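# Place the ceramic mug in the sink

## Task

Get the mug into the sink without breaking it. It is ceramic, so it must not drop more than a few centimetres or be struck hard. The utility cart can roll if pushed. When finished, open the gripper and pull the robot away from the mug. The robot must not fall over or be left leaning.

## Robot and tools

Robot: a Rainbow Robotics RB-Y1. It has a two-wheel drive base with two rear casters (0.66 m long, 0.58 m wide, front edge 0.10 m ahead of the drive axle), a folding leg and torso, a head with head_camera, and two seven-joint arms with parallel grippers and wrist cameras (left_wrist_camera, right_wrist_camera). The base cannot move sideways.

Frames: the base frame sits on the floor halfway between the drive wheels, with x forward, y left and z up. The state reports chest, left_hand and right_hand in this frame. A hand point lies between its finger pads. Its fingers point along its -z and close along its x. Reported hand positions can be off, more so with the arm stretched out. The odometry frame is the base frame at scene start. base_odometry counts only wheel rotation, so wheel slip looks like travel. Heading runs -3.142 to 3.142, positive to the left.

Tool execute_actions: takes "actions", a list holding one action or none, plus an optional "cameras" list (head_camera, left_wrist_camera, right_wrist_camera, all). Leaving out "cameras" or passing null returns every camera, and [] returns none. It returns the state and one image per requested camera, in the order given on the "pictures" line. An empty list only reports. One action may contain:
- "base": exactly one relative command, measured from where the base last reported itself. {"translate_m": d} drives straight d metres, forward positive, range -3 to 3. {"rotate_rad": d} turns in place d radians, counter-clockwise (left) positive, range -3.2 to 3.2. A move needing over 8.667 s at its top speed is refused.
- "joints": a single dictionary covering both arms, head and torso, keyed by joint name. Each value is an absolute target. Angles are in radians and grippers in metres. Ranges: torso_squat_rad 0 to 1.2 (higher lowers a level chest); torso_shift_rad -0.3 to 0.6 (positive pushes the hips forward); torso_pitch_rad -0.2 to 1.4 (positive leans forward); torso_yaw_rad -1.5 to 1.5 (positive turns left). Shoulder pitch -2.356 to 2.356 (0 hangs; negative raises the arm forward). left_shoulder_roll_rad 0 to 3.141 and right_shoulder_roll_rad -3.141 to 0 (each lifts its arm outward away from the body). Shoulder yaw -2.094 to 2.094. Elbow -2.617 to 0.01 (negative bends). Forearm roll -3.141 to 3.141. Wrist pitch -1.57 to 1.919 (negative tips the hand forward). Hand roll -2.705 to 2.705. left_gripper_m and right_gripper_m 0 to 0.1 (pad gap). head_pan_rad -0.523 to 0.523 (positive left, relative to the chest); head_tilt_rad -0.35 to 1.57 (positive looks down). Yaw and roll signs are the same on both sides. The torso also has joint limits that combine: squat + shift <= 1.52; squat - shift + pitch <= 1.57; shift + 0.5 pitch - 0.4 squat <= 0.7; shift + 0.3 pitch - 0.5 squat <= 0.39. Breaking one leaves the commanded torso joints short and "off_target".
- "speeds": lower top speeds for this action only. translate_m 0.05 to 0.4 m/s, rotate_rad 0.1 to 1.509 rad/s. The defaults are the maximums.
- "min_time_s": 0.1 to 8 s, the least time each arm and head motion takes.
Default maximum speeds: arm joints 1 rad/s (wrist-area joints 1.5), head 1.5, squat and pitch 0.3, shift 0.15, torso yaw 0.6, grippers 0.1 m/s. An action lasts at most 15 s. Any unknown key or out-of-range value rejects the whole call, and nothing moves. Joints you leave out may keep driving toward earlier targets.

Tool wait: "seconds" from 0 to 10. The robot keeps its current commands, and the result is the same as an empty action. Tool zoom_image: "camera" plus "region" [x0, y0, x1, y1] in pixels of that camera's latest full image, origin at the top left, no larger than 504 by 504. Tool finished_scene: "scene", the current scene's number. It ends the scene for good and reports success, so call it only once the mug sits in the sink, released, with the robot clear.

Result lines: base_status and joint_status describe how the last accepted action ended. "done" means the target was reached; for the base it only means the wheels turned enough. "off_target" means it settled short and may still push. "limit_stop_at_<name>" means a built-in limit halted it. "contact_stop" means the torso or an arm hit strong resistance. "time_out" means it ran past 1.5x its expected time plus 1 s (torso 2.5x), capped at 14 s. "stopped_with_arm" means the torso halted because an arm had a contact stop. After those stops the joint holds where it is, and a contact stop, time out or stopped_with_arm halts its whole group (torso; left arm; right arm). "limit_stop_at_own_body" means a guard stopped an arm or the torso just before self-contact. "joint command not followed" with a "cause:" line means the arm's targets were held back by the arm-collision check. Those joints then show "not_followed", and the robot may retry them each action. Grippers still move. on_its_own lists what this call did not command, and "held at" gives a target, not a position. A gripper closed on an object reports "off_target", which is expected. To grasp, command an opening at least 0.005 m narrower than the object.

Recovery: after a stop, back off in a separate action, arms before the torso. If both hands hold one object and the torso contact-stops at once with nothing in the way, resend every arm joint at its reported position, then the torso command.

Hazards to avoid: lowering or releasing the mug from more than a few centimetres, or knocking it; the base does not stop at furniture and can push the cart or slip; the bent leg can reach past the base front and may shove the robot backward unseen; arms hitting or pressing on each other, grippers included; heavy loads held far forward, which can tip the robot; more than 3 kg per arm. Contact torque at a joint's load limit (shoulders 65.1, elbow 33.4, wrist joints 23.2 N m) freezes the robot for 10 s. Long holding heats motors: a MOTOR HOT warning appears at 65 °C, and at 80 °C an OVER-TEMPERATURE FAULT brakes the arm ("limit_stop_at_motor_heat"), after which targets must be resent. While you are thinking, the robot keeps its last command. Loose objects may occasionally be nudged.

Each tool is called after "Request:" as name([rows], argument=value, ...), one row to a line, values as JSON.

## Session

Request:
execute_actions(actions=[])

Scene clock: 0.00 s.
base_odometry: x=+0.000 y=+0.000 heading=+0.000 (m, m, rad; odometry frame)
base_status: not commanded
joint_positions: torso_squat_rad=+0.350 torso_shift_rad=+0.001 torso_pitch_rad=+0.001 torso_yaw_rad=-0.001 left_shoulder_pitch_rad=+0.000 left_shoulder_roll_rad=+0.023 left_shoulder_yaw_rad=+0.014 left_elbow_rad=-0.258 left_forearm_roll_rad=+0.013 left_wrist_pitch_rad=-0.025 left_hand_roll_rad=+0.045 left_gripper_m=+0.100 right_shoulder_pitch_rad=+0.000 right_shoulder_roll_rad=-0.022 right_shoulder_yaw_rad=-0.046 right_elbow_rad=-0.182 right_forearm_roll_rad=-0.009 right_wrist_pitch_rad=-0.023 right_hand_roll_rad=-0.025 right_gripper_m=+0.101 head_pan_rad=+0.001 head_tilt_rad=+0.400
joint_status: not commanded
chest: x=-0.2271 y=-0.0004 z=+1.2476 quat_wxyz=(+1.000, +0.000, +0.001, +0.000) (m; base frame)
left_hand: x=-0.0969 y=+0.2390 z=+0.5749 quat_wxyz=(+0.989, +0.009, -0.141, +0.034) (m; base frame)
right_hand: x=-0.1348 y=-0.2413 z=+0.5686 quat_wxyz=(+0.994, -0.012, -0.102, -0.039) (m; base frame)
pictures: head_camera, left_wrist_camera, right_wrist_camera
Images, in order (width x height): head_camera 896x504, left_wrist_camera 644x364, right_wrist_camera 644x364.

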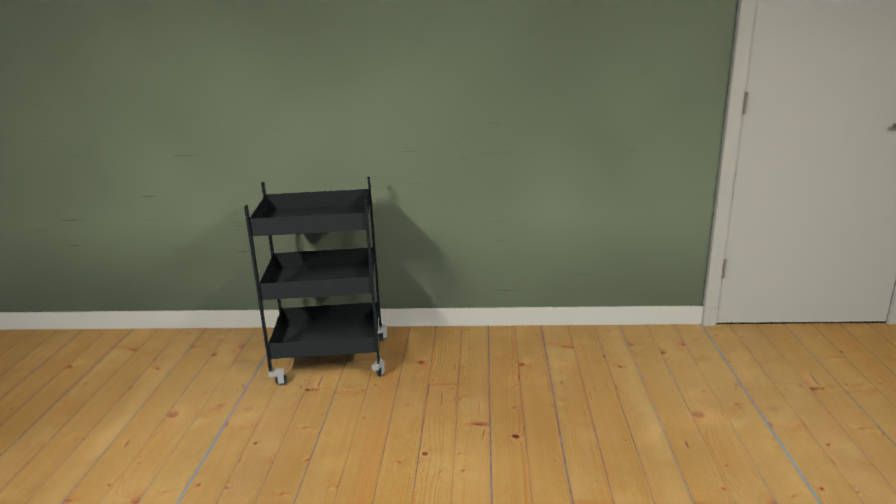

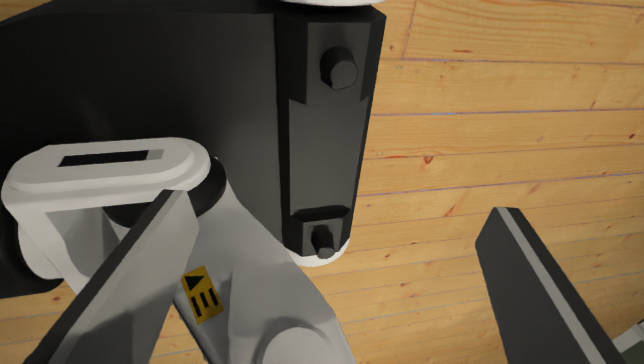

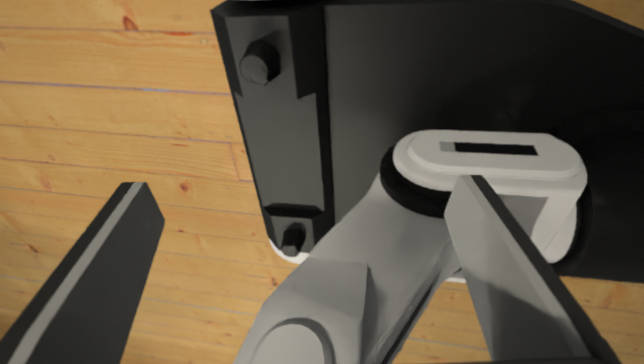

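Request:
execute_actions([
  {"base":{"rotate_rad":-0.9},"joints":{"head_pan_rad":-0.52,"head_tilt_rad":0.45}},
], cameras=["head_camera"])

Scene clock: 6.77 s.
base_odometry: x=+0.000 y=+0.000 heading=-0.900 (m, m, rad; odometry frame)
base_status: done
joint_positions: torso_squat_rad=+0.350 torso_shift_rad=+0.001 torso_pitch_rad=+0.001 torso_yaw_rad=-0.001 left_shoulder_pitch_rad=+0.000 left_shoulder_roll_rad=+0.023 left_shoulder_yaw_rad=+0.014 left_elbow_rad=-0.258 left_forearm_roll_rad=+0.013 left_wrist_pitch_rad=-0.025 left_hand_roll_rad=+0.045 left_gripper_m=+0.100 right_shoulder_pitch_rad=+0.000 right_shoulder_roll_rad=-0.022 right_shoulder_yaw_rad=-0.046 right_elbow_rad=-0.182 right_forearm_roll_rad=-0.009 right_wrist_pitch_rad=-0.023 right_hand_roll_rad=-0.025 right_gripper_m=+0.101 head_pan_rad=-0.520 head_tilt_rad=+0.450
joint_status: all done
chest: x=-0.2271 y=-0.0004 z=+1.2476 quat_wxyz=(+1.000, +0.000, +0.001, +0.000) (m; base frame)
left_hand: x=-0.0969 y=+0.2390 z=+0.5749 quat_wxyz=(+0.989, +0.009, -0.141, +0.034) (m; base frame)
right_hand: x=-0.1348 y=-0.2413 z=+0.5686 quat_wxyz=(+0.994, -0.012, -0.102, -0.039) (m; base frame)
pictures: head_camera
Images, in order (width x height): head_camera 896x504.

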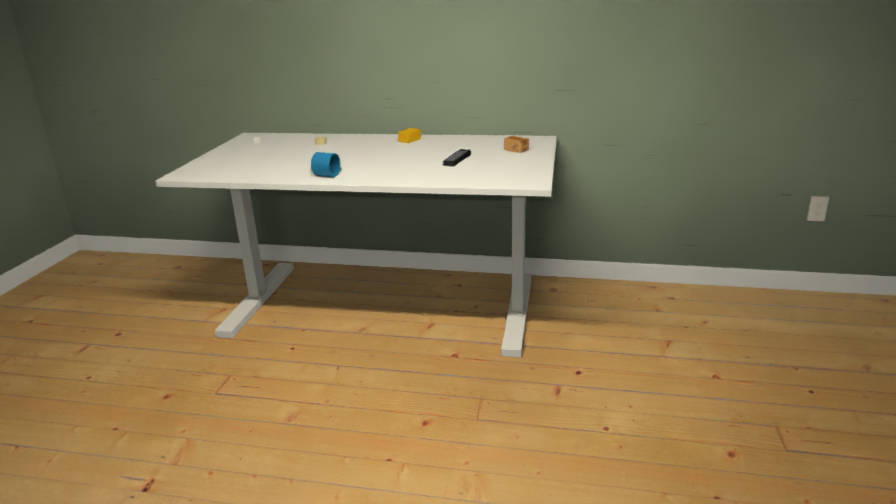

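Request:
zoom_image(camera="head_camera", region=[270, 120, 390, 200])

Region (270, 120, 390, 200) of head_camera's 896x504 image, scaled by 4.200, with more detail than that image has.

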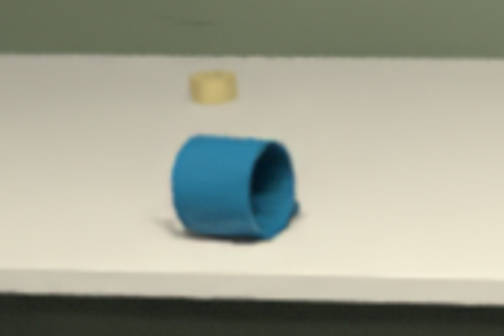

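Request:
execute_actions([
  {"base":{"rotate_rad":-0.269},"joints":{"head_pan_rad":-0.1,"head_tilt_rad":0.2,"torso_squat_rad":0.15,"torso_shift_rad":0.05,"torso_pitch_rad":0.3,"left_shoulder_pitch_rad":-0.2}},
], cameras=["head_camera"])

Request:
execute_actions([
  {"base":{"translate_m":1.6},"joints":{"head_tilt_rad":0.55,"head_pan_rad":-0.2,"right_shoulder_pitch_rad":-0.783,"right_shoulder_roll_rad":-0.097,"right_shoulder_yaw_rad":-0.244,"right_elbow_rad":-1.36,"right_forearm_roll_rad":0,"right_wrist_pitch_rad":1.812,"right_hand_roll_rad":0},"min_time_s":3},
], cameras=["head_camera","right_wrist_camera"])

Scene clock: 37.07 s.
base_odometry: x=+0.000 y=+0.000 heading=-1.168 (m, m, rad; odometry frame)
base_status: done
joint_positions: torso_squat_rad=+0.150 torso_shift_rad=+0.050 torso_pitch_rad=+0.300 torso_yaw_rad=-0.001 left_shoulder_pitch_rad=-0.200 left_shoulder_roll_rad=+0.023 left_shoulder_yaw_rad=+0.014 left_elbow_rad=-0.259 left_forearm_roll_rad=+0.013 left_wrist_pitch_rad=-0.025 left_hand_roll_rad=+0.045 left_gripper_m=+0.100 right_shoulder_pitch_rad=+0.000 right_shoulder_roll_rad=-0.022 right_shoulder_yaw_rad=-0.046 right_elbow_rad=-0.182 right_forearm_roll_rad=-0.009 right_wrist_pitch_rad=-0.023 right_hand_roll_rad=-0.025 right_gripper_m=+0.101 head_pan_rad=-0.100 head_tilt_rad=+0.200
joint_status: all done
chest: x=-0.1019 y=-0.0004 z=+1.2674 quat_wxyz=(+0.989, +0.000, +0.149, +0.000) (m; base frame)
left_hand: x=-0.0310 y=+0.2252 z=+0.5812 quat_wxyz=(+0.996, +0.001, -0.086, +0.001) (m; base frame)
right_hand: x=-0.2134 y=-0.2413 z=+0.5913 quat_wxyz=(+0.998, -0.017, +0.047, -0.036) (m; base frame)
pictures: head_camera
Images, in order (width x height): head_camera 896x504.

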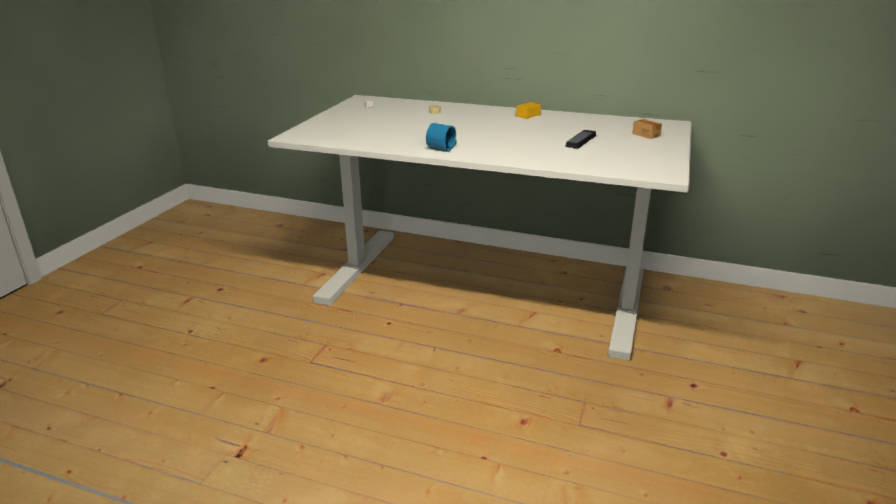

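Scene clock: 42.63 s.
base_odometry: x=+0.627 y=-1.472 heading=-1.168 (m, m, rad; odometry frame)
base_status: done
joint_positions: torso_squat_rad=+0.150 torso_shift_rad=+0.050 torso_pitch_rad=+0.300 torso_yaw_rad=-0.001 left_shoulder_pitch_rad=-0.200 left_shoulder_roll_rad=+0.023 left_shoulder_yaw_rad=+0.014 left_elbow_rad=-0.258 left_forearm_roll_rad=+0.013 left_wrist_pitch_rad=-0.025 left_hand_roll_rad=+0.045 left_gripper_m=+0.100 right_shoulder_pitch_rad=-0.783 right_shoulder_roll_rad=-0.097 right_shoulder_yaw_rad=-0.244 right_elbow_rad=-1.360 right_forearm_roll_rad=+0.000 right_wrist_pitch_rad=+1.812 right_hand_roll_rad=+0.000 right_gripper_m=+0.101 head_pan_rad=-0.200 head_tilt_rad=+0.550
joint_status: all done
chest: x=-0.1019 y=-0.0004 z=+1.2674 quat_wxyz=(+0.989, +0.000, +0.149, +0.000) (m; base frame)
left_hand: x=-0.0312 y=+0.2252 z=+0.5812 quat_wxyz=(+0.996, +0.001, -0.086, +0.001) (m; base frame)
right_hand: x=+0.3259 y=-0.2207 z=+0.9094 quat_wxyz=(+1.000, +0.000, +0.000, +0.000) (m; base frame)
pictures: head_camera, right_wrist_camera
Images, in order (width x height): head_camera 896x504, right_wrist_camera 644x364.

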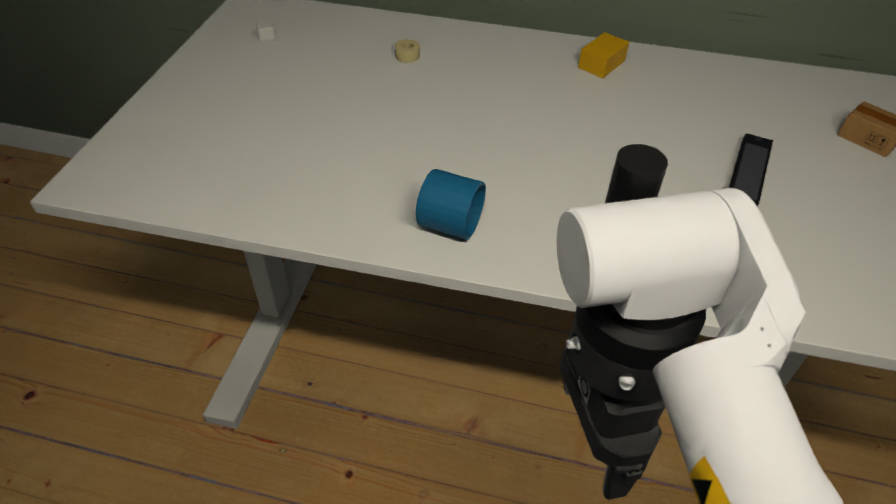

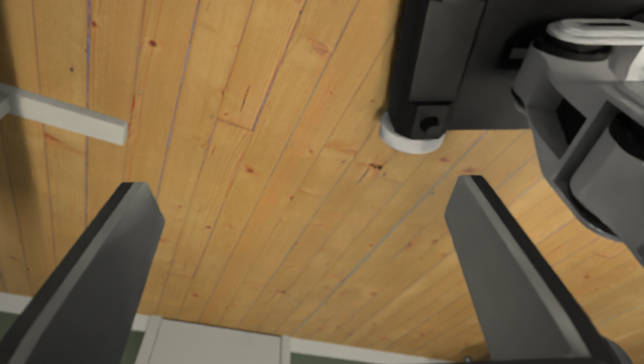

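Request:
execute_actions([
  {"base":{"translate_m":0.455},"joints":{"head_tilt_rad":0.85,"head_pan_rad":-0.3,"right_hand_roll_rad":-0.45}},
], cameras=["head_camera","right_wrist_camera"])

Scene clock: 54.97 s.
base_odometry: x=+0.805 y=-1.891 heading=-1.169 (m, m, rad; odometry frame)
base_status: done
joint_positions: torso_squat_rad=+0.150 torso_shift_rad=+0.050 torso_pitch_rad=+0.300 torso_yaw_rad=-0.001 left_shoulder_pitch_rad=-0.200 left_shoulder_roll_rad=+0.023 left_shoulder_yaw_rad=+0.014 left_elbow_rad=-0.258 left_forearm_roll_rad=+0.013 left_wrist_pitch_rad=-0.025 left_hand_roll_rad=+0.045 left_gripper_m=+0.100 right_shoulder_pitch_rad=-0.783 right_shoulder_roll_rad=-0.097 right_shoulder_yaw_rad=-0.244 right_elbow_rad=-1.360 right_forearm_roll_rad=+0.000 right_wrist_pitch_rad=+1.812 right_hand_roll_rad=-0.450 right_gripper_m=+0.101 head_pan_rad=-0.300 head_tilt_rad=+0.850
joint_status: all done
chest: x=-0.1019 y=-0.0004 z=+1.2674 quat_wxyz=(+0.989, +0.000, +0.149, +0.000) (m; base frame)
left_hand: x=-0.0312 y=+0.2252 z=+0.5812 quat_wxyz=(+0.996, +0.001, -0.086, +0.001) (m; base frame)
right_hand: x=+0.3259 y=-0.2207 z=+0.9095 quat_wxyz=(+0.975, +0.000, +0.000, -0.223) (m; base frame)
pictures: head_camera, right_wrist_camera
Images, in order (width x height): head_camera 896x504, right_wrist_camera 644x364.

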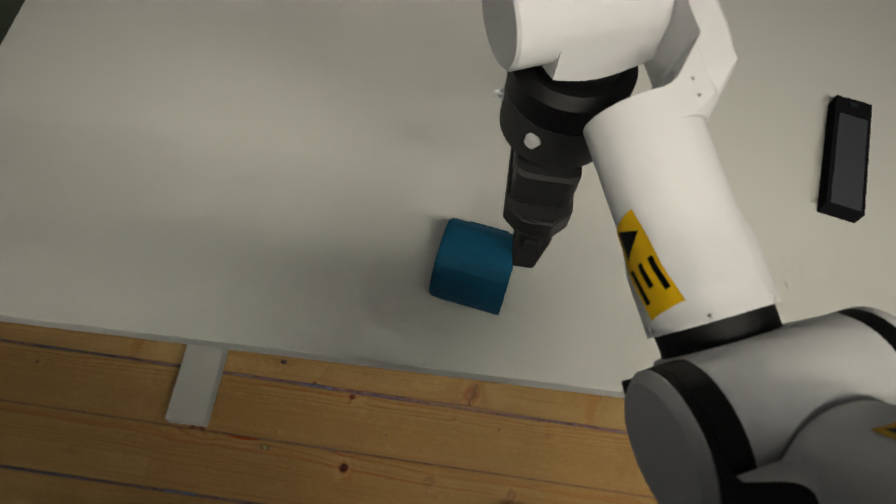

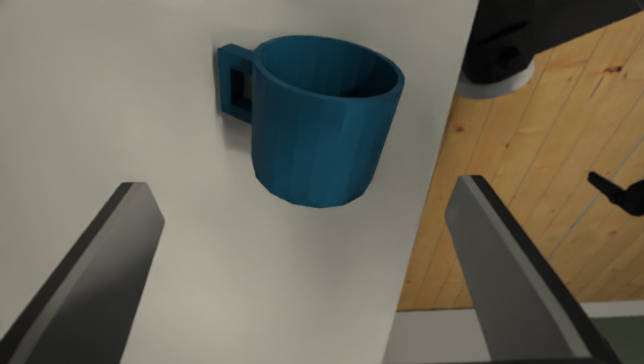

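Request:
execute_actions([
  {"base":{"rotate_rad":0.18},"joints":{"right_hand_roll_rad":-0.77,"torso_squat_rad":0.4}},
], cameras=["head_camera","right_wrist_camera"])

Scene clock: 72.83 s.
base_odometry: x=+0.805 y=-1.891 heading=-0.989 (m, m, rad; odometry frame)
base_status: done
joint_positions: torso_squat_rad=+0.400 torso_shift_rad=+0.050 torso_pitch_rad=+0.300 torso_yaw_rad=-0.001 left_shoulder_pitch_rad=-0.200 left_shoulder_roll_rad=+0.023 left_shoulder_yaw_rad=+0.014 left_elbow_rad=-0.258 left_forearm_roll_rad=+0.013 left_wrist_pitch_rad=-0.025 left_hand_roll_rad=+0.045 left_gripper_m=+0.100 right_shoulder_pitch_rad=-0.783 right_shoulder_roll_rad=-0.097 right_shoulder_yaw_rad=-0.244 right_elbow_rad=-1.360 right_forearm_roll_rad=+0.000 right_wrist_pitch_rad=+1.812 right_hand_roll_rad=-0.770 right_gripper_m=+0.101 head_pan_rad=-0.300 head_tilt_rad=+0.850
joint_status: all done
chest: x=-0.1044 y=-0.0004 z=+1.2201 quat_wxyz=(+0.989, +0.000, +0.149, +0.000) (m; base frame)
left_hand: x=-0.0336 y=+0.2252 z=+0.5339 quat_wxyz=(+0.996, +0.001, -0.086, +0.001) (m; base frame)
right_hand: x=+0.3236 y=-0.2207 z=+0.8622 quat_wxyz=(+0.927, +0.000, +0.000, -0.376) (m; base frame)
pictures: head_camera, right_wrist_camera
Images, in order (width x height): head_camera 896x504, right_wrist_camera 644x364.

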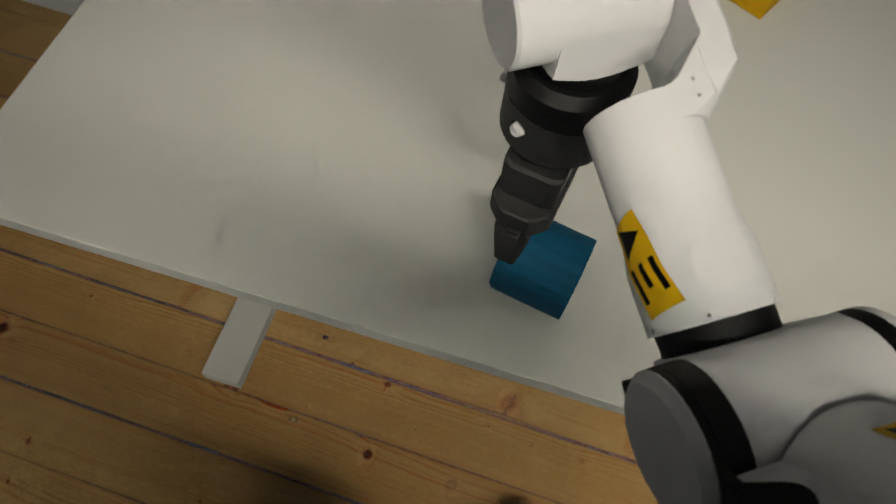

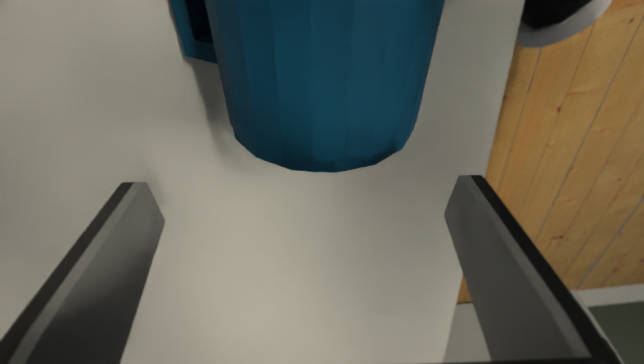

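Request:
execute_actions([
  {"joints":{"torso_squat_rad":0.53,"torso_shift_rad":0.038,"right_shoulder_roll_rad":-0.087}},
], cameras=["head_camera","right_wrist_camera"])

Scene clock: 84.93 s.
base_odometry: x=+0.805 y=-1.891 heading=-0.989 (m, m, rad; odometry frame)
base_status: not commanded
joint_positions: torso_squat_rad=+0.530 torso_shift_rad=+0.038 torso_pitch_rad=+0.300 torso_yaw_rad=-0.001 left_shoulder_pitch_rad=-0.200 left_shoulder_roll_rad=+0.023 left_shoulder_yaw_rad=+0.014 left_elbow_rad=-0.258 left_forearm_roll_rad=+0.013 left_wrist_pitch_rad=-0.025 left_hand_roll_rad=+0.045 left_gripper_m=+0.100 right_shoulder_pitch_rad=-0.783 right_shoulder_roll_rad=-0.087 right_shoulder_yaw_rad=-0.244 right_elbow_rad=-1.360 right_forearm_roll_rad=+0.000 right_wrist_pitch_rad=+1.812 right_hand_roll_rad=-0.770 right_gripper_m=+0.101 head_pan_rad=-0.300 head_tilt_rad=+0.850
joint_status: all done
chest: x=-0.1137 y=-0.0004 z=+1.1796 quat_wxyz=(+0.989, +0.000, +0.149, +0.000) (m; base frame)
left_hand: x=-0.0428 y=+0.2253 z=+0.4935 quat_wxyz=(+0.996, +0.001, -0.086, +0.001) (m; base frame)
right_hand: x=+0.3132 y=-0.2154 z=+0.8209 quat_wxyz=(+0.927, +0.003, +0.003, -0.374) (m; base frame)
pictures: head_camera, right_wrist_camera
Images, in order (width x height): head_camera 896x504, right_wrist_camera 644x364.

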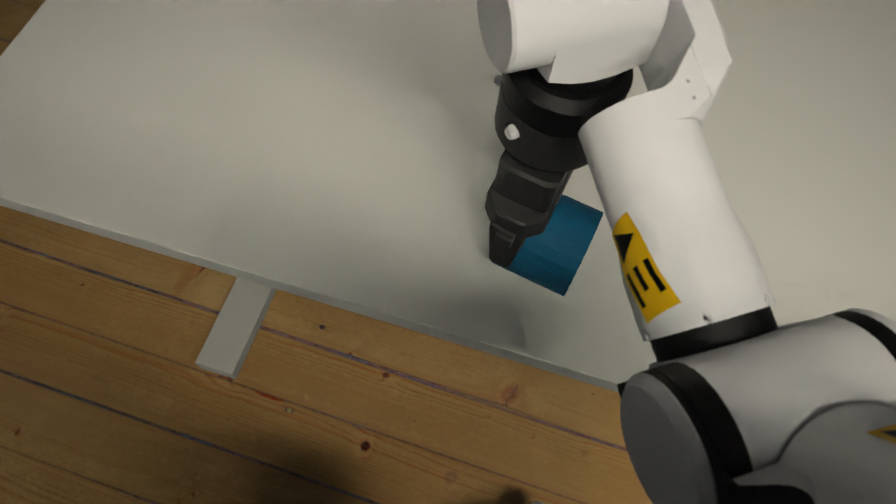

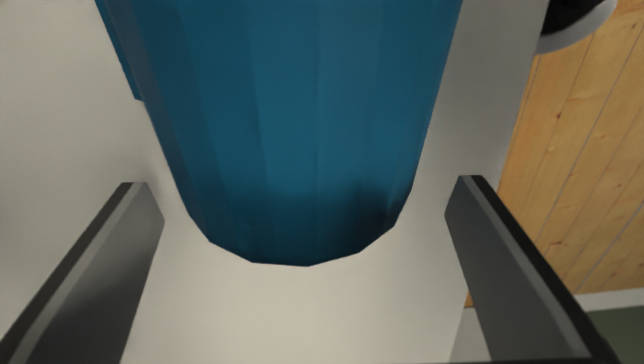

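Request:
execute_actions([
  {"joints":{"torso_squat_rad":0.6,"torso_shift_rad":0.042}},
], cameras=["head_camera","right_wrist_camera"])

Scene clock: 102.33 s.
base_odometry: x=+0.805 y=-1.891 heading=-0.989 (m, m, rad; odometry frame)
base_status: not commanded
joint_positions: torso_squat_rad=+0.600 torso_shift_rad=+0.042 torso_pitch_rad=+0.300 torso_yaw_rad=-0.001 left_shoulder_pitch_rad=-0.200 left_shoulder_roll_rad=+0.023 left_shoulder_yaw_rad=+0.014 left_elbow_rad=-0.258 left_forearm_roll_rad=+0.013 left_wrist_pitch_rad=-0.025 left_hand_roll_rad=+0.045 left_gripper_m=+0.100 right_shoulder_pitch_rad=-0.783 right_shoulder_roll_rad=-0.087 right_shoulder_yaw_rad=-0.244 right_elbow_rad=-1.360 right_forearm_roll_rad=+0.000 right_wrist_pitch_rad=+1.812 right_hand_roll_rad=-0.770 right_gripper_m=+0.101 head_pan_rad=-0.300 head_tilt_rad=+0.850
joint_status: all done
chest: x=-0.1123 y=-0.0004 z=+1.1533 quat_wxyz=(+0.989, +0.000, +0.149, +0.000) (m; base frame)
left_hand: x=-0.0415 y=+0.2253 z=+0.4672 quat_wxyz=(+0.996, +0.001, -0.086, +0.001) (m; base frame)
right_hand: x=+0.3146 y=-0.2154 z=+0.7946 quat_wxyz=(+0.927, +0.003, +0.003, -0.374) (m; base frame)
pictures: head_camera, right_wrist_camera
Images, in order (width x height): head_camera 896x504, right_wrist_camera 644x364.

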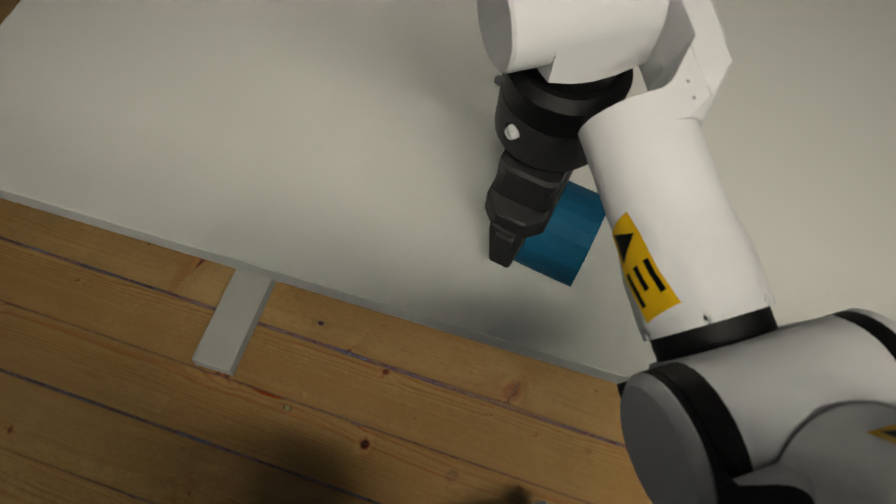

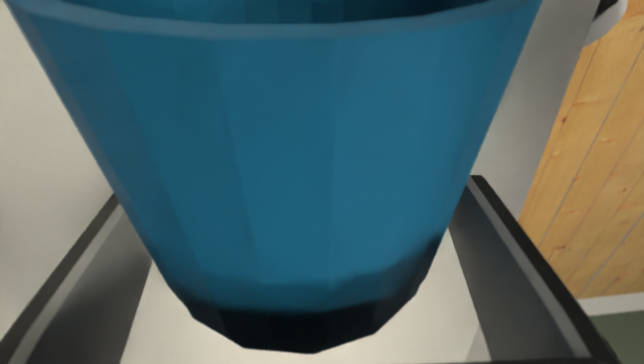

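Request:
execute_actions([
  {"joints":{"torso_squat_rad":0.63,"torso_shift_rad":0.043}},
], cameras=["right_wrist_camera"])

Scene clock: 114.97 s.
base_odometry: x=+0.805 y=-1.891 heading=-0.989 (m, m, rad; odometry frame)
base_status: not commanded
joint_positions: torso_squat_rad=+0.630 torso_shift_rad=+0.043 torso_pitch_rad=+0.300 torso_yaw_rad=-0.001 left_shoulder_pitch_rad=-0.200 left_shoulder_roll_rad=+0.023 left_shoulder_yaw_rad=+0.014 left_elbow_rad=-0.258 left_forearm_roll_rad=+0.013 left_wrist_pitch_rad=-0.025 left_hand_roll_rad=+0.045 left_gripper_m=+0.100 right_shoulder_pitch_rad=-0.783 right_shoulder_roll_rad=-0.087 right_shoulder_yaw_rad=-0.244 right_elbow_rad=-1.360 right_forearm_roll_rad=+0.000 right_wrist_pitch_rad=+1.812 right_hand_roll_rad=-0.770 right_gripper_m=+0.101 head_pan_rad=-0.300 head_tilt_rad=+0.850
joint_status: all done
chest: x=-0.1123 y=-0.0004 z=+1.1412 quat_wxyz=(+0.989, +0.000, +0.149, +0.000) (m; base frame)
left_hand: x=-0.0415 y=+0.2253 z=+0.4551 quat_wxyz=(+0.996, +0.001, -0.086, +0.001) (m; base frame)
right_hand: x=+0.3146 y=-0.2154 z=+0.7825 quat_wxyz=(+0.927, +0.003, +0.003, -0.374) (m; base frame)
pictures: right_wrist_camera
Images, in order (width x height): right_wrist_camera 644x364.

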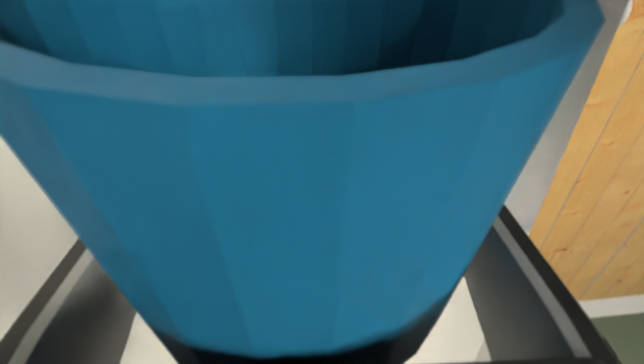

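Request:
execute_actions([
  {"joints":{"torso_squat_rad":0.65}},
], cameras=["right_wrist_camera"])

Scene clock: 118.37 s.
base_odometry: x=+0.805 y=-1.891 heading=-0.990 (m, m, rad; odometry frame)
base_status: not commanded
joint_positions: torso_squat_rad=+0.650 torso_shift_rad=+0.042 torso_pitch_rad=+0.298 torso_yaw_rad=-0.001 left_shoulder_pitch_rad=-0.200 left_shoulder_roll_rad=+0.023 left_shoulder_yaw_rad=+0.014 left_elbow_rad=-0.258 left_forearm_roll_rad=+0.013 left_wrist_pitch_rad=-0.025 left_hand_roll_rad=+0.045 left_gripper_m=+0.100 right_shoulder_pitch_rad=-0.788 right_shoulder_roll_rad=-0.089 right_shoulder_yaw_rad=-0.244 right_elbow_rad=-1.364 right_forearm_roll_rad=+0.000 right_wrist_pitch_rad=+1.813 right_hand_roll_rad=-0.770 right_gripper_m=+0.101 head_pan_rad=-0.300 head_tilt_rad=+0.850
joint_status: all done
chest: x=-0.1138 y=-0.0001 z=+1.1330 quat_wxyz=(+0.989, +0.000, +0.148, +0.000) (m; base frame)
left_hand: x=-0.0414 y=+0.2251 z=+0.4469 quat_wxyz=(+0.996, +0.000, -0.088, +0.001) (m; base frame)
right_hand: x=+0.3168 y=-0.2153 z=+0.7786 quat_wxyz=(+0.928, +0.005, -0.003, -0.373) (m; base frame)
pictures: right_wrist_camera
Images, in order (width x height): right_wrist_camera 644x364.

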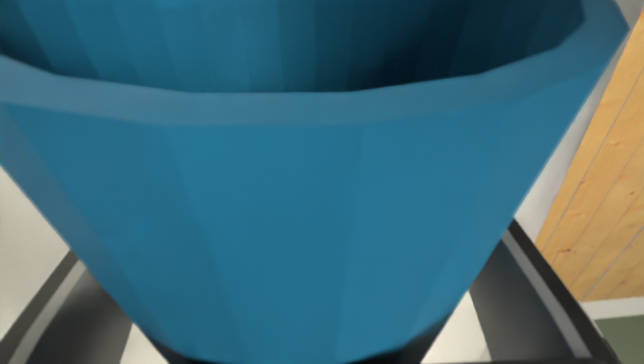

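Palm is touching. Back off slightly and close.

Request:
execute_actions([
  {"joints":{"torso_squat_rad":0.635,"right_gripper_m":0.07}},
], cameras=["head_camera","right_wrist_camera"])

Scene clock: 123.63 s.
base_odometry: x=+0.805 y=-1.891 heading=-0.990 (m, m, rad; odometry frame)
base_status: not commanded
joint_positions: torso_squat_rad=+0.635 torso_shift_rad=+0.043 torso_pitch_rad=+0.300 torso_yaw_rad=-0.001 left_shoulder_pitch_rad=-0.200 left_shoulder_roll_rad=+0.023 left_shoulder_yaw_rad=+0.014 left_elbow_rad=-0.258 left_forearm_roll_rad=+0.013 left_wrist_pitch_rad=-0.025 left_hand_roll_rad=+0.045 left_gripper_m=+0.100 right_shoulder_pitch_rad=-0.783 right_shoulder_roll_rad=-0.087 right_shoulder_yaw_rad=-0.244 right_elbow_rad=-1.360 right_forearm_roll_rad=+0.000 right_wrist_pitch_rad=+1.812 right_hand_roll_rad=-0.770 right_gripper_m=+0.090 head_pan_rad=-0.300 head_tilt_rad=+0.850
joint_status: right_gripper_m off_target (ended at +0.090, target +0.070); the others done
chest: x=-0.1123 y=-0.0002 z=+1.1391 quat_wxyz=(+0.989, +0.000, +0.149, +0.000) (m; base frame)
left_hand: x=-0.0416 y=+0.2252 z=+0.4529 quat_wxyz=(+0.996, +0.000, -0.086, +0.001) (m; base frame)
right_hand: x=+0.3147 y=-0.2155 z=+0.7806 quat_wxyz=(+0.927, +0.003, +0.002, -0.374) (m; base frame)
pictures: head_camera, right_wrist_camera
Images, in order (width x height): head_camera 896x504, right_wrist_camera 644x364.

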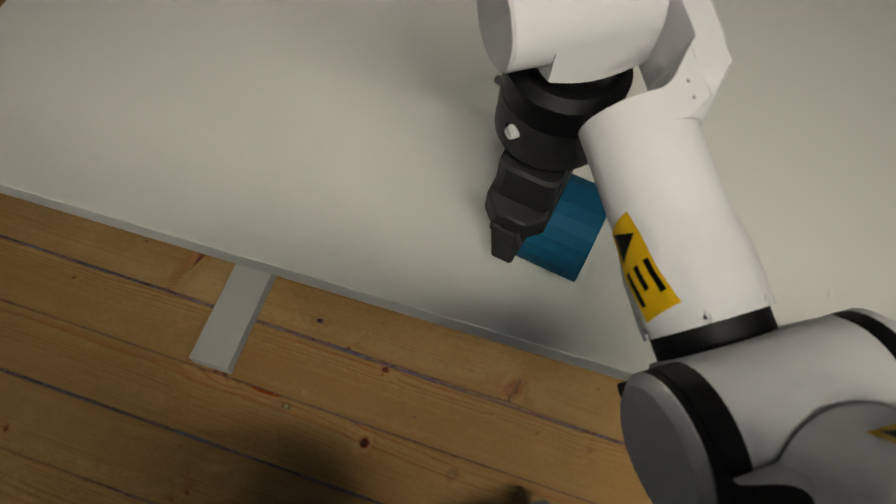

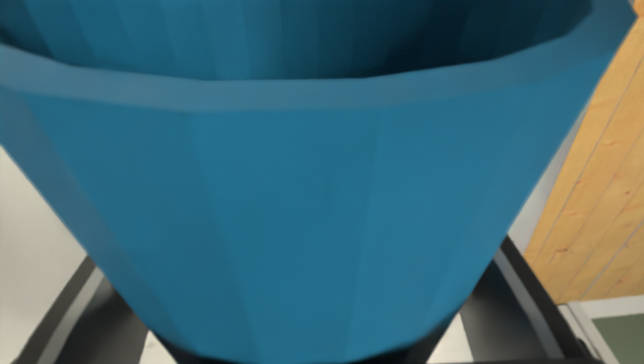

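Request:
execute_actions([
  {"joints":{"torso_squat_rad":0.54}},
], cameras=["head_camera","right_wrist_camera"])

Scene clock: 127.23 s.
base_odometry: x=+0.805 y=-1.891 heading=-0.990 (m, m, rad; odometry frame)
base_status: not commanded
joint_positions: torso_squat_rad=+0.540 torso_shift_rad=+0.043 torso_pitch_rad=+0.300 torso_yaw_rad=-0.001 left_shoulder_pitch_rad=-0.200 left_shoulder_roll_rad=+0.023 left_shoulder_yaw_rad=+0.014 left_elbow_rad=-0.258 left_forearm_roll_rad=+0.013 left_wrist_pitch_rad=-0.025 left_hand_roll_rad=+0.045 left_gripper_m=+0.100 right_shoulder_pitch_rad=-0.783 right_shoulder_roll_rad=-0.087 right_shoulder_yaw_rad=-0.244 right_elbow_rad=-1.360 right_forearm_roll_rad=+0.000 right_wrist_pitch_rad=+1.812 right_hand_roll_rad=-0.770 right_gripper_m=+0.090 head_pan_rad=-0.300 head_tilt_rad=+0.850
joint_status: all done
chest: x=-0.1106 y=-0.0003 z=+1.1759 quat_wxyz=(+0.989, +0.000, +0.150, +0.000) (m; base frame)
left_hand: x=-0.0401 y=+0.2252 z=+0.4897 quat_wxyz=(+0.996, +0.001, -0.086, +0.001) (m; base frame)
right_hand: x=+0.3161 y=-0.2155 z=+0.8170 quat_wxyz=(+0.927, +0.003, +0.003, -0.374) (m; base frame)
pictures: head_camera, right_wrist_camera
Images, in order (width x height): head_camera 896x504, right_wrist_camera 644x364.

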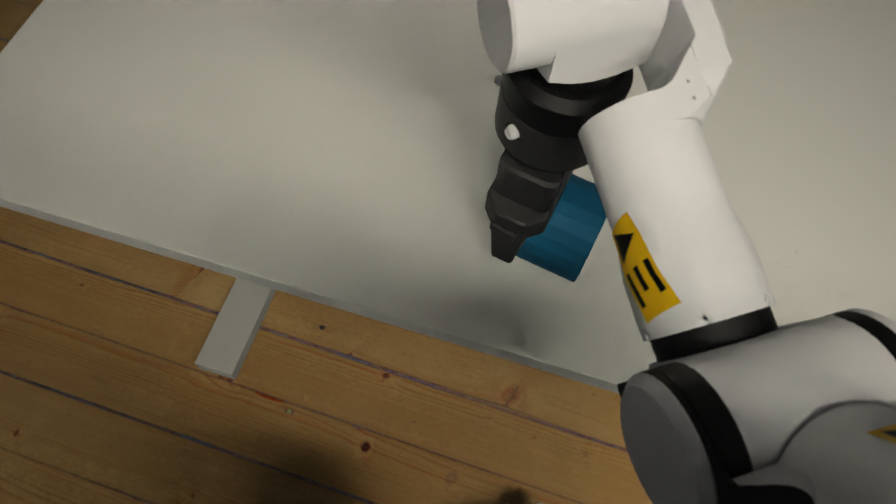

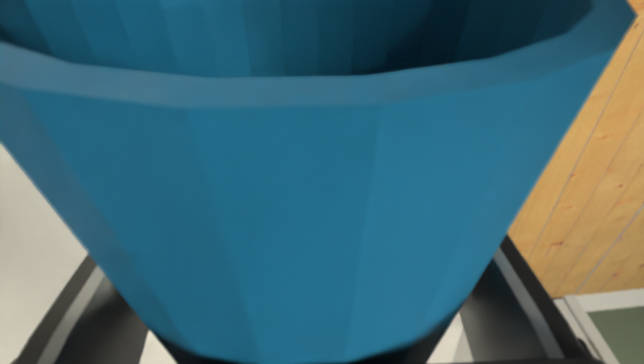

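Request:
execute_actions([
  {"base":{"translate_m":-0.7},"joints":{"torso_squat_rad":0.2,"head_tilt_rad":0.1,"head_pan_rad":0.0}},
], cameras=["right_wrist_camera"])

Request:
execute_actions([
  {"base":{"rotate_rad":2.6},"joints":{"right_hand_roll_rad":0.0},"min_time_s":3},
], cameras=["head_camera","right_wrist_camera"])

Scene clock: 138.73 s.
base_odometry: x=+0.420 y=-1.306 heading=-0.989 (m, m, rad; odometry frame)
base_status: done
joint_positions: torso_squat_rad=+0.200 torso_shift_rad=+0.043 torso_pitch_rad=+0.300 torso_yaw_rad=-0.001 left_shoulder_pitch_rad=-0.200 left_shoulder_roll_rad=+0.023 left_shoulder_yaw_rad=+0.014 left_elbow_rad=-0.258 left_forearm_roll_rad=+0.013 left_wrist_pitch_rad=-0.025 left_hand_roll_rad=+0.045 left_gripper_m=+0.100 right_shoulder_pitch_rad=-0.783 right_shoulder_roll_rad=-0.087 right_shoulder_yaw_rad=-0.244 right_elbow_rad=-1.360 right_forearm_roll_rad=+0.000 right_wrist_pitch_rad=+1.812 right_hand_roll_rad=-0.770 right_gripper_m=+0.090 head_pan_rad=+0.000 head_tilt_rad=+0.100
joint_status: all done
chest: x=-0.1070 y=-0.0004 z=+1.2615 quat_wxyz=(+0.989, +0.000, +0.150, +0.000) (m; base frame)
left_hand: x=-0.0364 y=+0.2252 z=+0.5753 quat_wxyz=(+0.996, +0.001, -0.086, +0.001) (m; base frame)
right_hand: x=+0.3197 y=-0.2156 z=+0.9026 quat_wxyz=(+0.927, +0.003, +0.003, -0.374) (m; base frame)
pictures: right_wrist_camera
Images, in order (width x height): right_wrist_camera 644x364.

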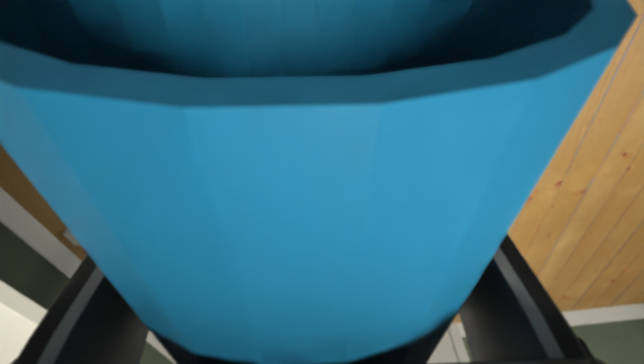

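Scene clock: 143.63 s.
base_odometry: x=+0.420 y=-1.306 heading=+1.611 (m, m, rad; odometry frame)
base_status: done
joint_positions: torso_squat_rad=+0.200 torso_shift_rad=+0.043 torso_pitch_rad=+0.300 torso_yaw_rad=-0.001 left_shoulder_pitch_rad=-0.200 left_shoulder_roll_rad=+0.023 left_shoulder_yaw_rad=+0.014 left_elbow_rad=-0.258 left_forearm_roll_rad=+0.013 left_wrist_pitch_rad=-0.025 left_hand_roll_rad=+0.045 left_gripper_m=+0.100 right_shoulder_pitch_rad=-0.783 right_shoulder_roll_rad=-0.087 right_shoulder_yaw_rad=-0.244 right_elbow_rad=-1.360 right_forearm_roll_rad=+0.000 right_wrist_pitch_rad=+1.812 right_hand_roll_rad=+0.000 right_gripper_m=+0.090 head_pan_rad=+0.000 head_tilt_rad=+0.100
joint_status: all done
chest: x=-0.1070 y=-0.0004 z=+1.2615 quat_wxyz=(+0.989, +0.000, +0.150, +0.000) (m; base frame)
left_hand: x=-0.0364 y=+0.2252 z=+0.5753 quat_wxyz=(+0.996, +0.001, -0.086, +0.001) (m; base frame)
right_hand: x=+0.3197 y=-0.2155 z=+0.9025 quat_wxyz=(+1.000, +0.004, +0.002, +0.002) (m; base frame)
pictures: head_camera, right_wrist_camera
Images, in order (width x height): head_camera 896x504, right_wrist_camera 644x364.

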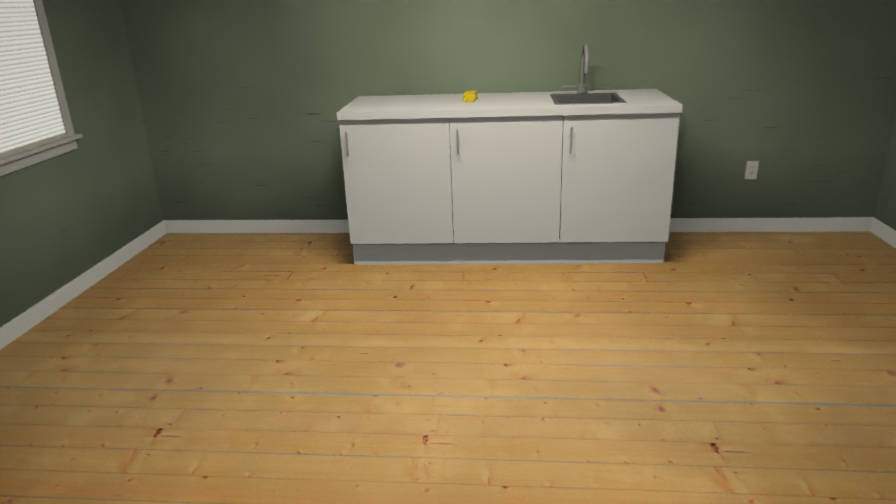

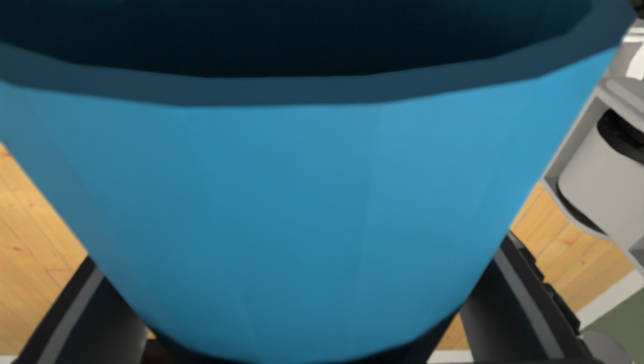

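Request:
execute_actions([
  {"base":{"rotate_rad":-0.135}},
], cameras=[])

Request:
execute_actions([
  {"base":{"translate_m":2.9},"joints":{"torso_squat_rad":0.0,"torso_shift_rad":0.1,"torso_pitch_rad":0.2,"head_tilt_rad":0.5,"head_pan_rad":-0.1,"right_shoulder_pitch_rad":-0.917,"right_shoulder_roll_rad":-0.131,"right_shoulder_yaw_rad":-0.275,"right_elbow_rad":-1.376,"right_wrist_pitch_rad":1.9,"right_hand_roll_rad":0.12,"left_shoulder_pitch_rad":-0.1},"min_time_s":7},
], cameras=["head_camera","right_wrist_camera"])

Scene clock: 156.13 s.
base_odometry: x=+0.420 y=-1.306 heading=+1.476 (m, m, rad; odometry frame)
base_status: done
joint_positions: torso_squat_rad=+0.200 torso_shift_rad=+0.043 torso_pitch_rad=+0.300 torso_yaw_rad=-0.001 left_shoulder_pitch_rad=-0.200 left_shoulder_roll_rad=+0.023 left_shoulder_yaw_rad=+0.014 left_elbow_rad=-0.258 left_forearm_roll_rad=+0.013 left_wrist_pitch_rad=-0.025 left_hand_roll_rad=+0.045 left_gripper_m=+0.100 right_shoulder_pitch_rad=-0.783 right_shoulder_roll_rad=-0.087 right_shoulder_yaw_rad=-0.244 right_elbow_rad=-1.360 right_forearm_roll_rad=+0.000 right_wrist_pitch_rad=+1.812 right_hand_roll_rad=+0.000 right_gripper_m=+0.090 head_pan_rad=+0.000 head_tilt_rad=+0.100
joint_status: not commanded
chest: x=-0.1070 y=-0.0004 z=+1.2615 quat_wxyz=(+0.989, +0.000, +0.150, +0.000) (m; base frame)
left_hand: x=-0.0364 y=+0.2252 z=+0.5753 quat_wxyz=(+0.996, +0.001, -0.086, +0.001) (m; base frame)
right_hand: x=+0.3197 y=-0.2155 z=+0.9025 quat_wxyz=(+1.000, +0.004, +0.002, +0.002) (m; base frame)
pictures: none
No camera images: the call's "cameras" was empty. Leave "cameras" out to get every camera's image.

Scene clock: 164.93 s.
base_odometry: x=+0.692 y=+1.582 heading=+1.477 (m, m, rad; odometry frame)
base_status: done
joint_positions: torso_squat_rad=+0.000 torso_shift_rad=+0.100 torso_pitch_rad=+0.200 torso_yaw_rad=-0.001 left_shoulder_pitch_rad=-0.100 left_shoulder_roll_rad=+0.023 left_shoulder_yaw_rad=+0.014 left_elbow_rad=-0.258 left_forearm_roll_rad=+0.013 left_wrist_pitch_rad=-0.025 left_hand_roll_rad=+0.045 left_gripper_m=+0.100 right_shoulder_pitch_rad=-0.916 right_shoulder_roll_rad=-0.130 right_shoulder_yaw_rad=-0.275 right_elbow_rad=-1.376 right_forearm_roll_rad=+0.000 right_wrist_pitch_rad=+1.900 right_hand_roll_rad=+0.120 right_gripper_m=+0.090 head_pan_rad=-0.100 head_tilt_rad=+0.500
joint_status: all done
chest: x=-0.0965 y=-0.0004 z=+1.2802 quat_wxyz=(+0.995, +0.000, +0.100, +0.000) (m; base frame)
left_hand: x=-0.0292 y=+0.2333 z=+0.5964 quat_wxyz=(+0.996, +0.006, -0.089, +0.017) (m; base frame)
right_hand: x=+0.3955 y=-0.2204 z=+1.0303 quat_wxyz=(+0.995, -0.005, -0.080, +0.060) (m; base frame)
pictures: head_camera, right_wrist_camera
Images, in order (width x height): head_camera 896x504, right_wrist_camera 644x364.

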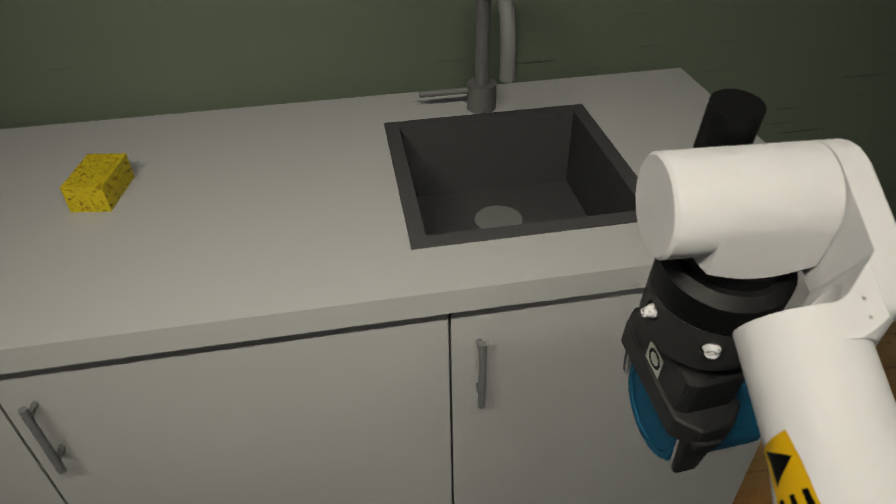

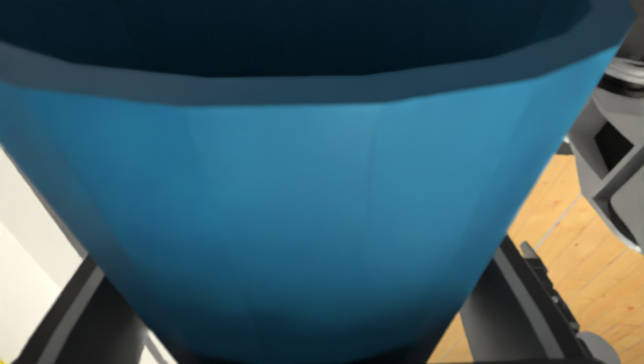

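Request:
execute_actions([
  {"base":{"rotate_rad":-0.056},"joints":{"right_shoulder_pitch_rad":-0.971,"right_shoulder_roll_rad":-0.146,"right_shoulder_yaw_rad":-0.286,"right_elbow_rad":-1.366,"right_wrist_pitch_rad":1.858,"right_hand_roll_rad":0.176},"min_time_s":0.6},
], cameras=[])

Request:
execute_actions([
  {"base":{"translate_m":0.495},"joints":{"head_tilt_rad":0.75,"head_pan_rad":-0.15}},
], cameras=["head_camera","right_wrist_camera"])

Scene clock: 187.00 s.
base_odometry: x=+0.692 y=+1.582 heading=+1.422 (m, m, rad; odometry frame)
base_status: done
joint_positions: torso_squat_rad=+0.000 torso_shift_rad=+0.100 torso_pitch_rad=+0.200 torso_yaw_rad=-0.001 left_shoulder_pitch_rad=-0.100 left_shoulder_roll_rad=+0.023 left_shoulder_yaw_rad=+0.014 left_elbow_rad=-0.258 left_forearm_roll_rad=+0.013 left_wrist_pitch_rad=-0.025 left_hand_roll_rad=+0.045 left_gripper_m=+0.100 right_shoulder_pitch_rad=-0.970 right_shoulder_roll_rad=-0.146 right_shoulder_yaw_rad=-0.286 right_elbow_rad=-1.366 right_forearm_roll_rad=+0.000 right_wrist_pitch_rad=+1.858 right_hand_roll_rad=+0.176 right_gripper_m=+0.090 head_pan_rad=-0.100 head_tilt_rad=+0.500
joint_status: all done
chest: x=-0.0965 y=-0.0005 z=+1.2802 quat_wxyz=(+0.995, +0.000, +0.100, +0.000) (m; base frame)
left_hand: x=-0.0292 y=+0.2333 z=+0.5964 quat_wxyz=(+0.996, +0.006, -0.089, +0.017) (m; base frame)
right_hand: x=+0.4210 y=-0.2203 z=+1.0562 quat_wxyz=(+0.988, -0.011, -0.123, +0.087) (m; base frame)
pictures: none
No camera images: the call's "cameras" was empty. Leave "cameras" out to get every camera's image.

Scene clock: 189.80 s.
base_odometry: x=+0.766 y=+2.071 heading=+1.422 (m, m, rad; odometry frame)
base_status: done
joint_positions: torso_squat_rad=+0.000 torso_shift_rad=+0.100 torso_pitch_rad=+0.200 torso_yaw_rad=-0.001 left_shoulder_pitch_rad=-0.100 left_shoulder_roll_rad=+0.023 left_shoulder_yaw_rad=+0.014 left_elbow_rad=-0.258 left_forearm_roll_rad=+0.013 left_wrist_pitch_rad=-0.025 left_hand_roll_rad=+0.045 left_gripper_m=+0.100 right_shoulder_pitch_rad=-0.970 right_shoulder_roll_rad=-0.146 right_shoulder_yaw_rad=-0.286 right_elbow_rad=-1.366 right_forearm_roll_rad=+0.000 right_wrist_pitch_rad=+1.858 right_hand_roll_rad=+0.176 right_gripper_m=+0.090 head_pan_rad=-0.150 head_tilt_rad=+0.750
joint_status: all done
chest: x=-0.0965 y=-0.0005 z=+1.2802 quat_wxyz=(+0.995, +0.000, +0.100, +0.000) (m; base frame)
left_hand: x=-0.0294 y=+0.2333 z=+0.5964 quat_wxyz=(+0.996, +0.006, -0.089, +0.017) (m; base frame)
right_hand: x=+0.4210 y=-0.2203 z=+1.0563 quat_wxyz=(+0.988, -0.011, -0.123, +0.087) (m; base frame)
pictures: head_camera, right_wrist_camera
Images, in order (width x height): head_camera 896x504, right_wrist_camera 644x364.

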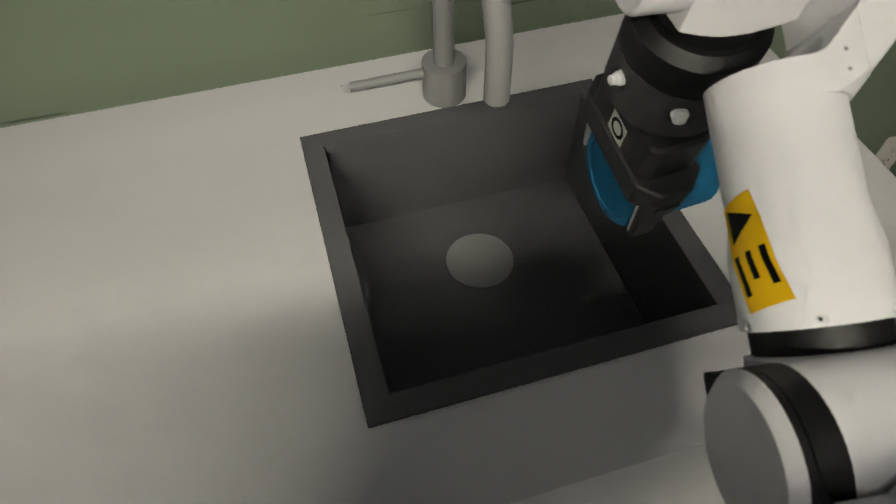

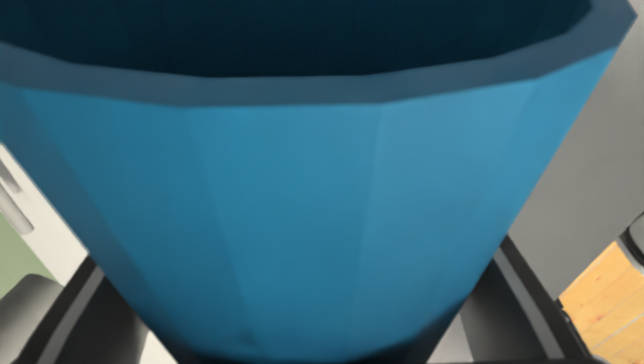

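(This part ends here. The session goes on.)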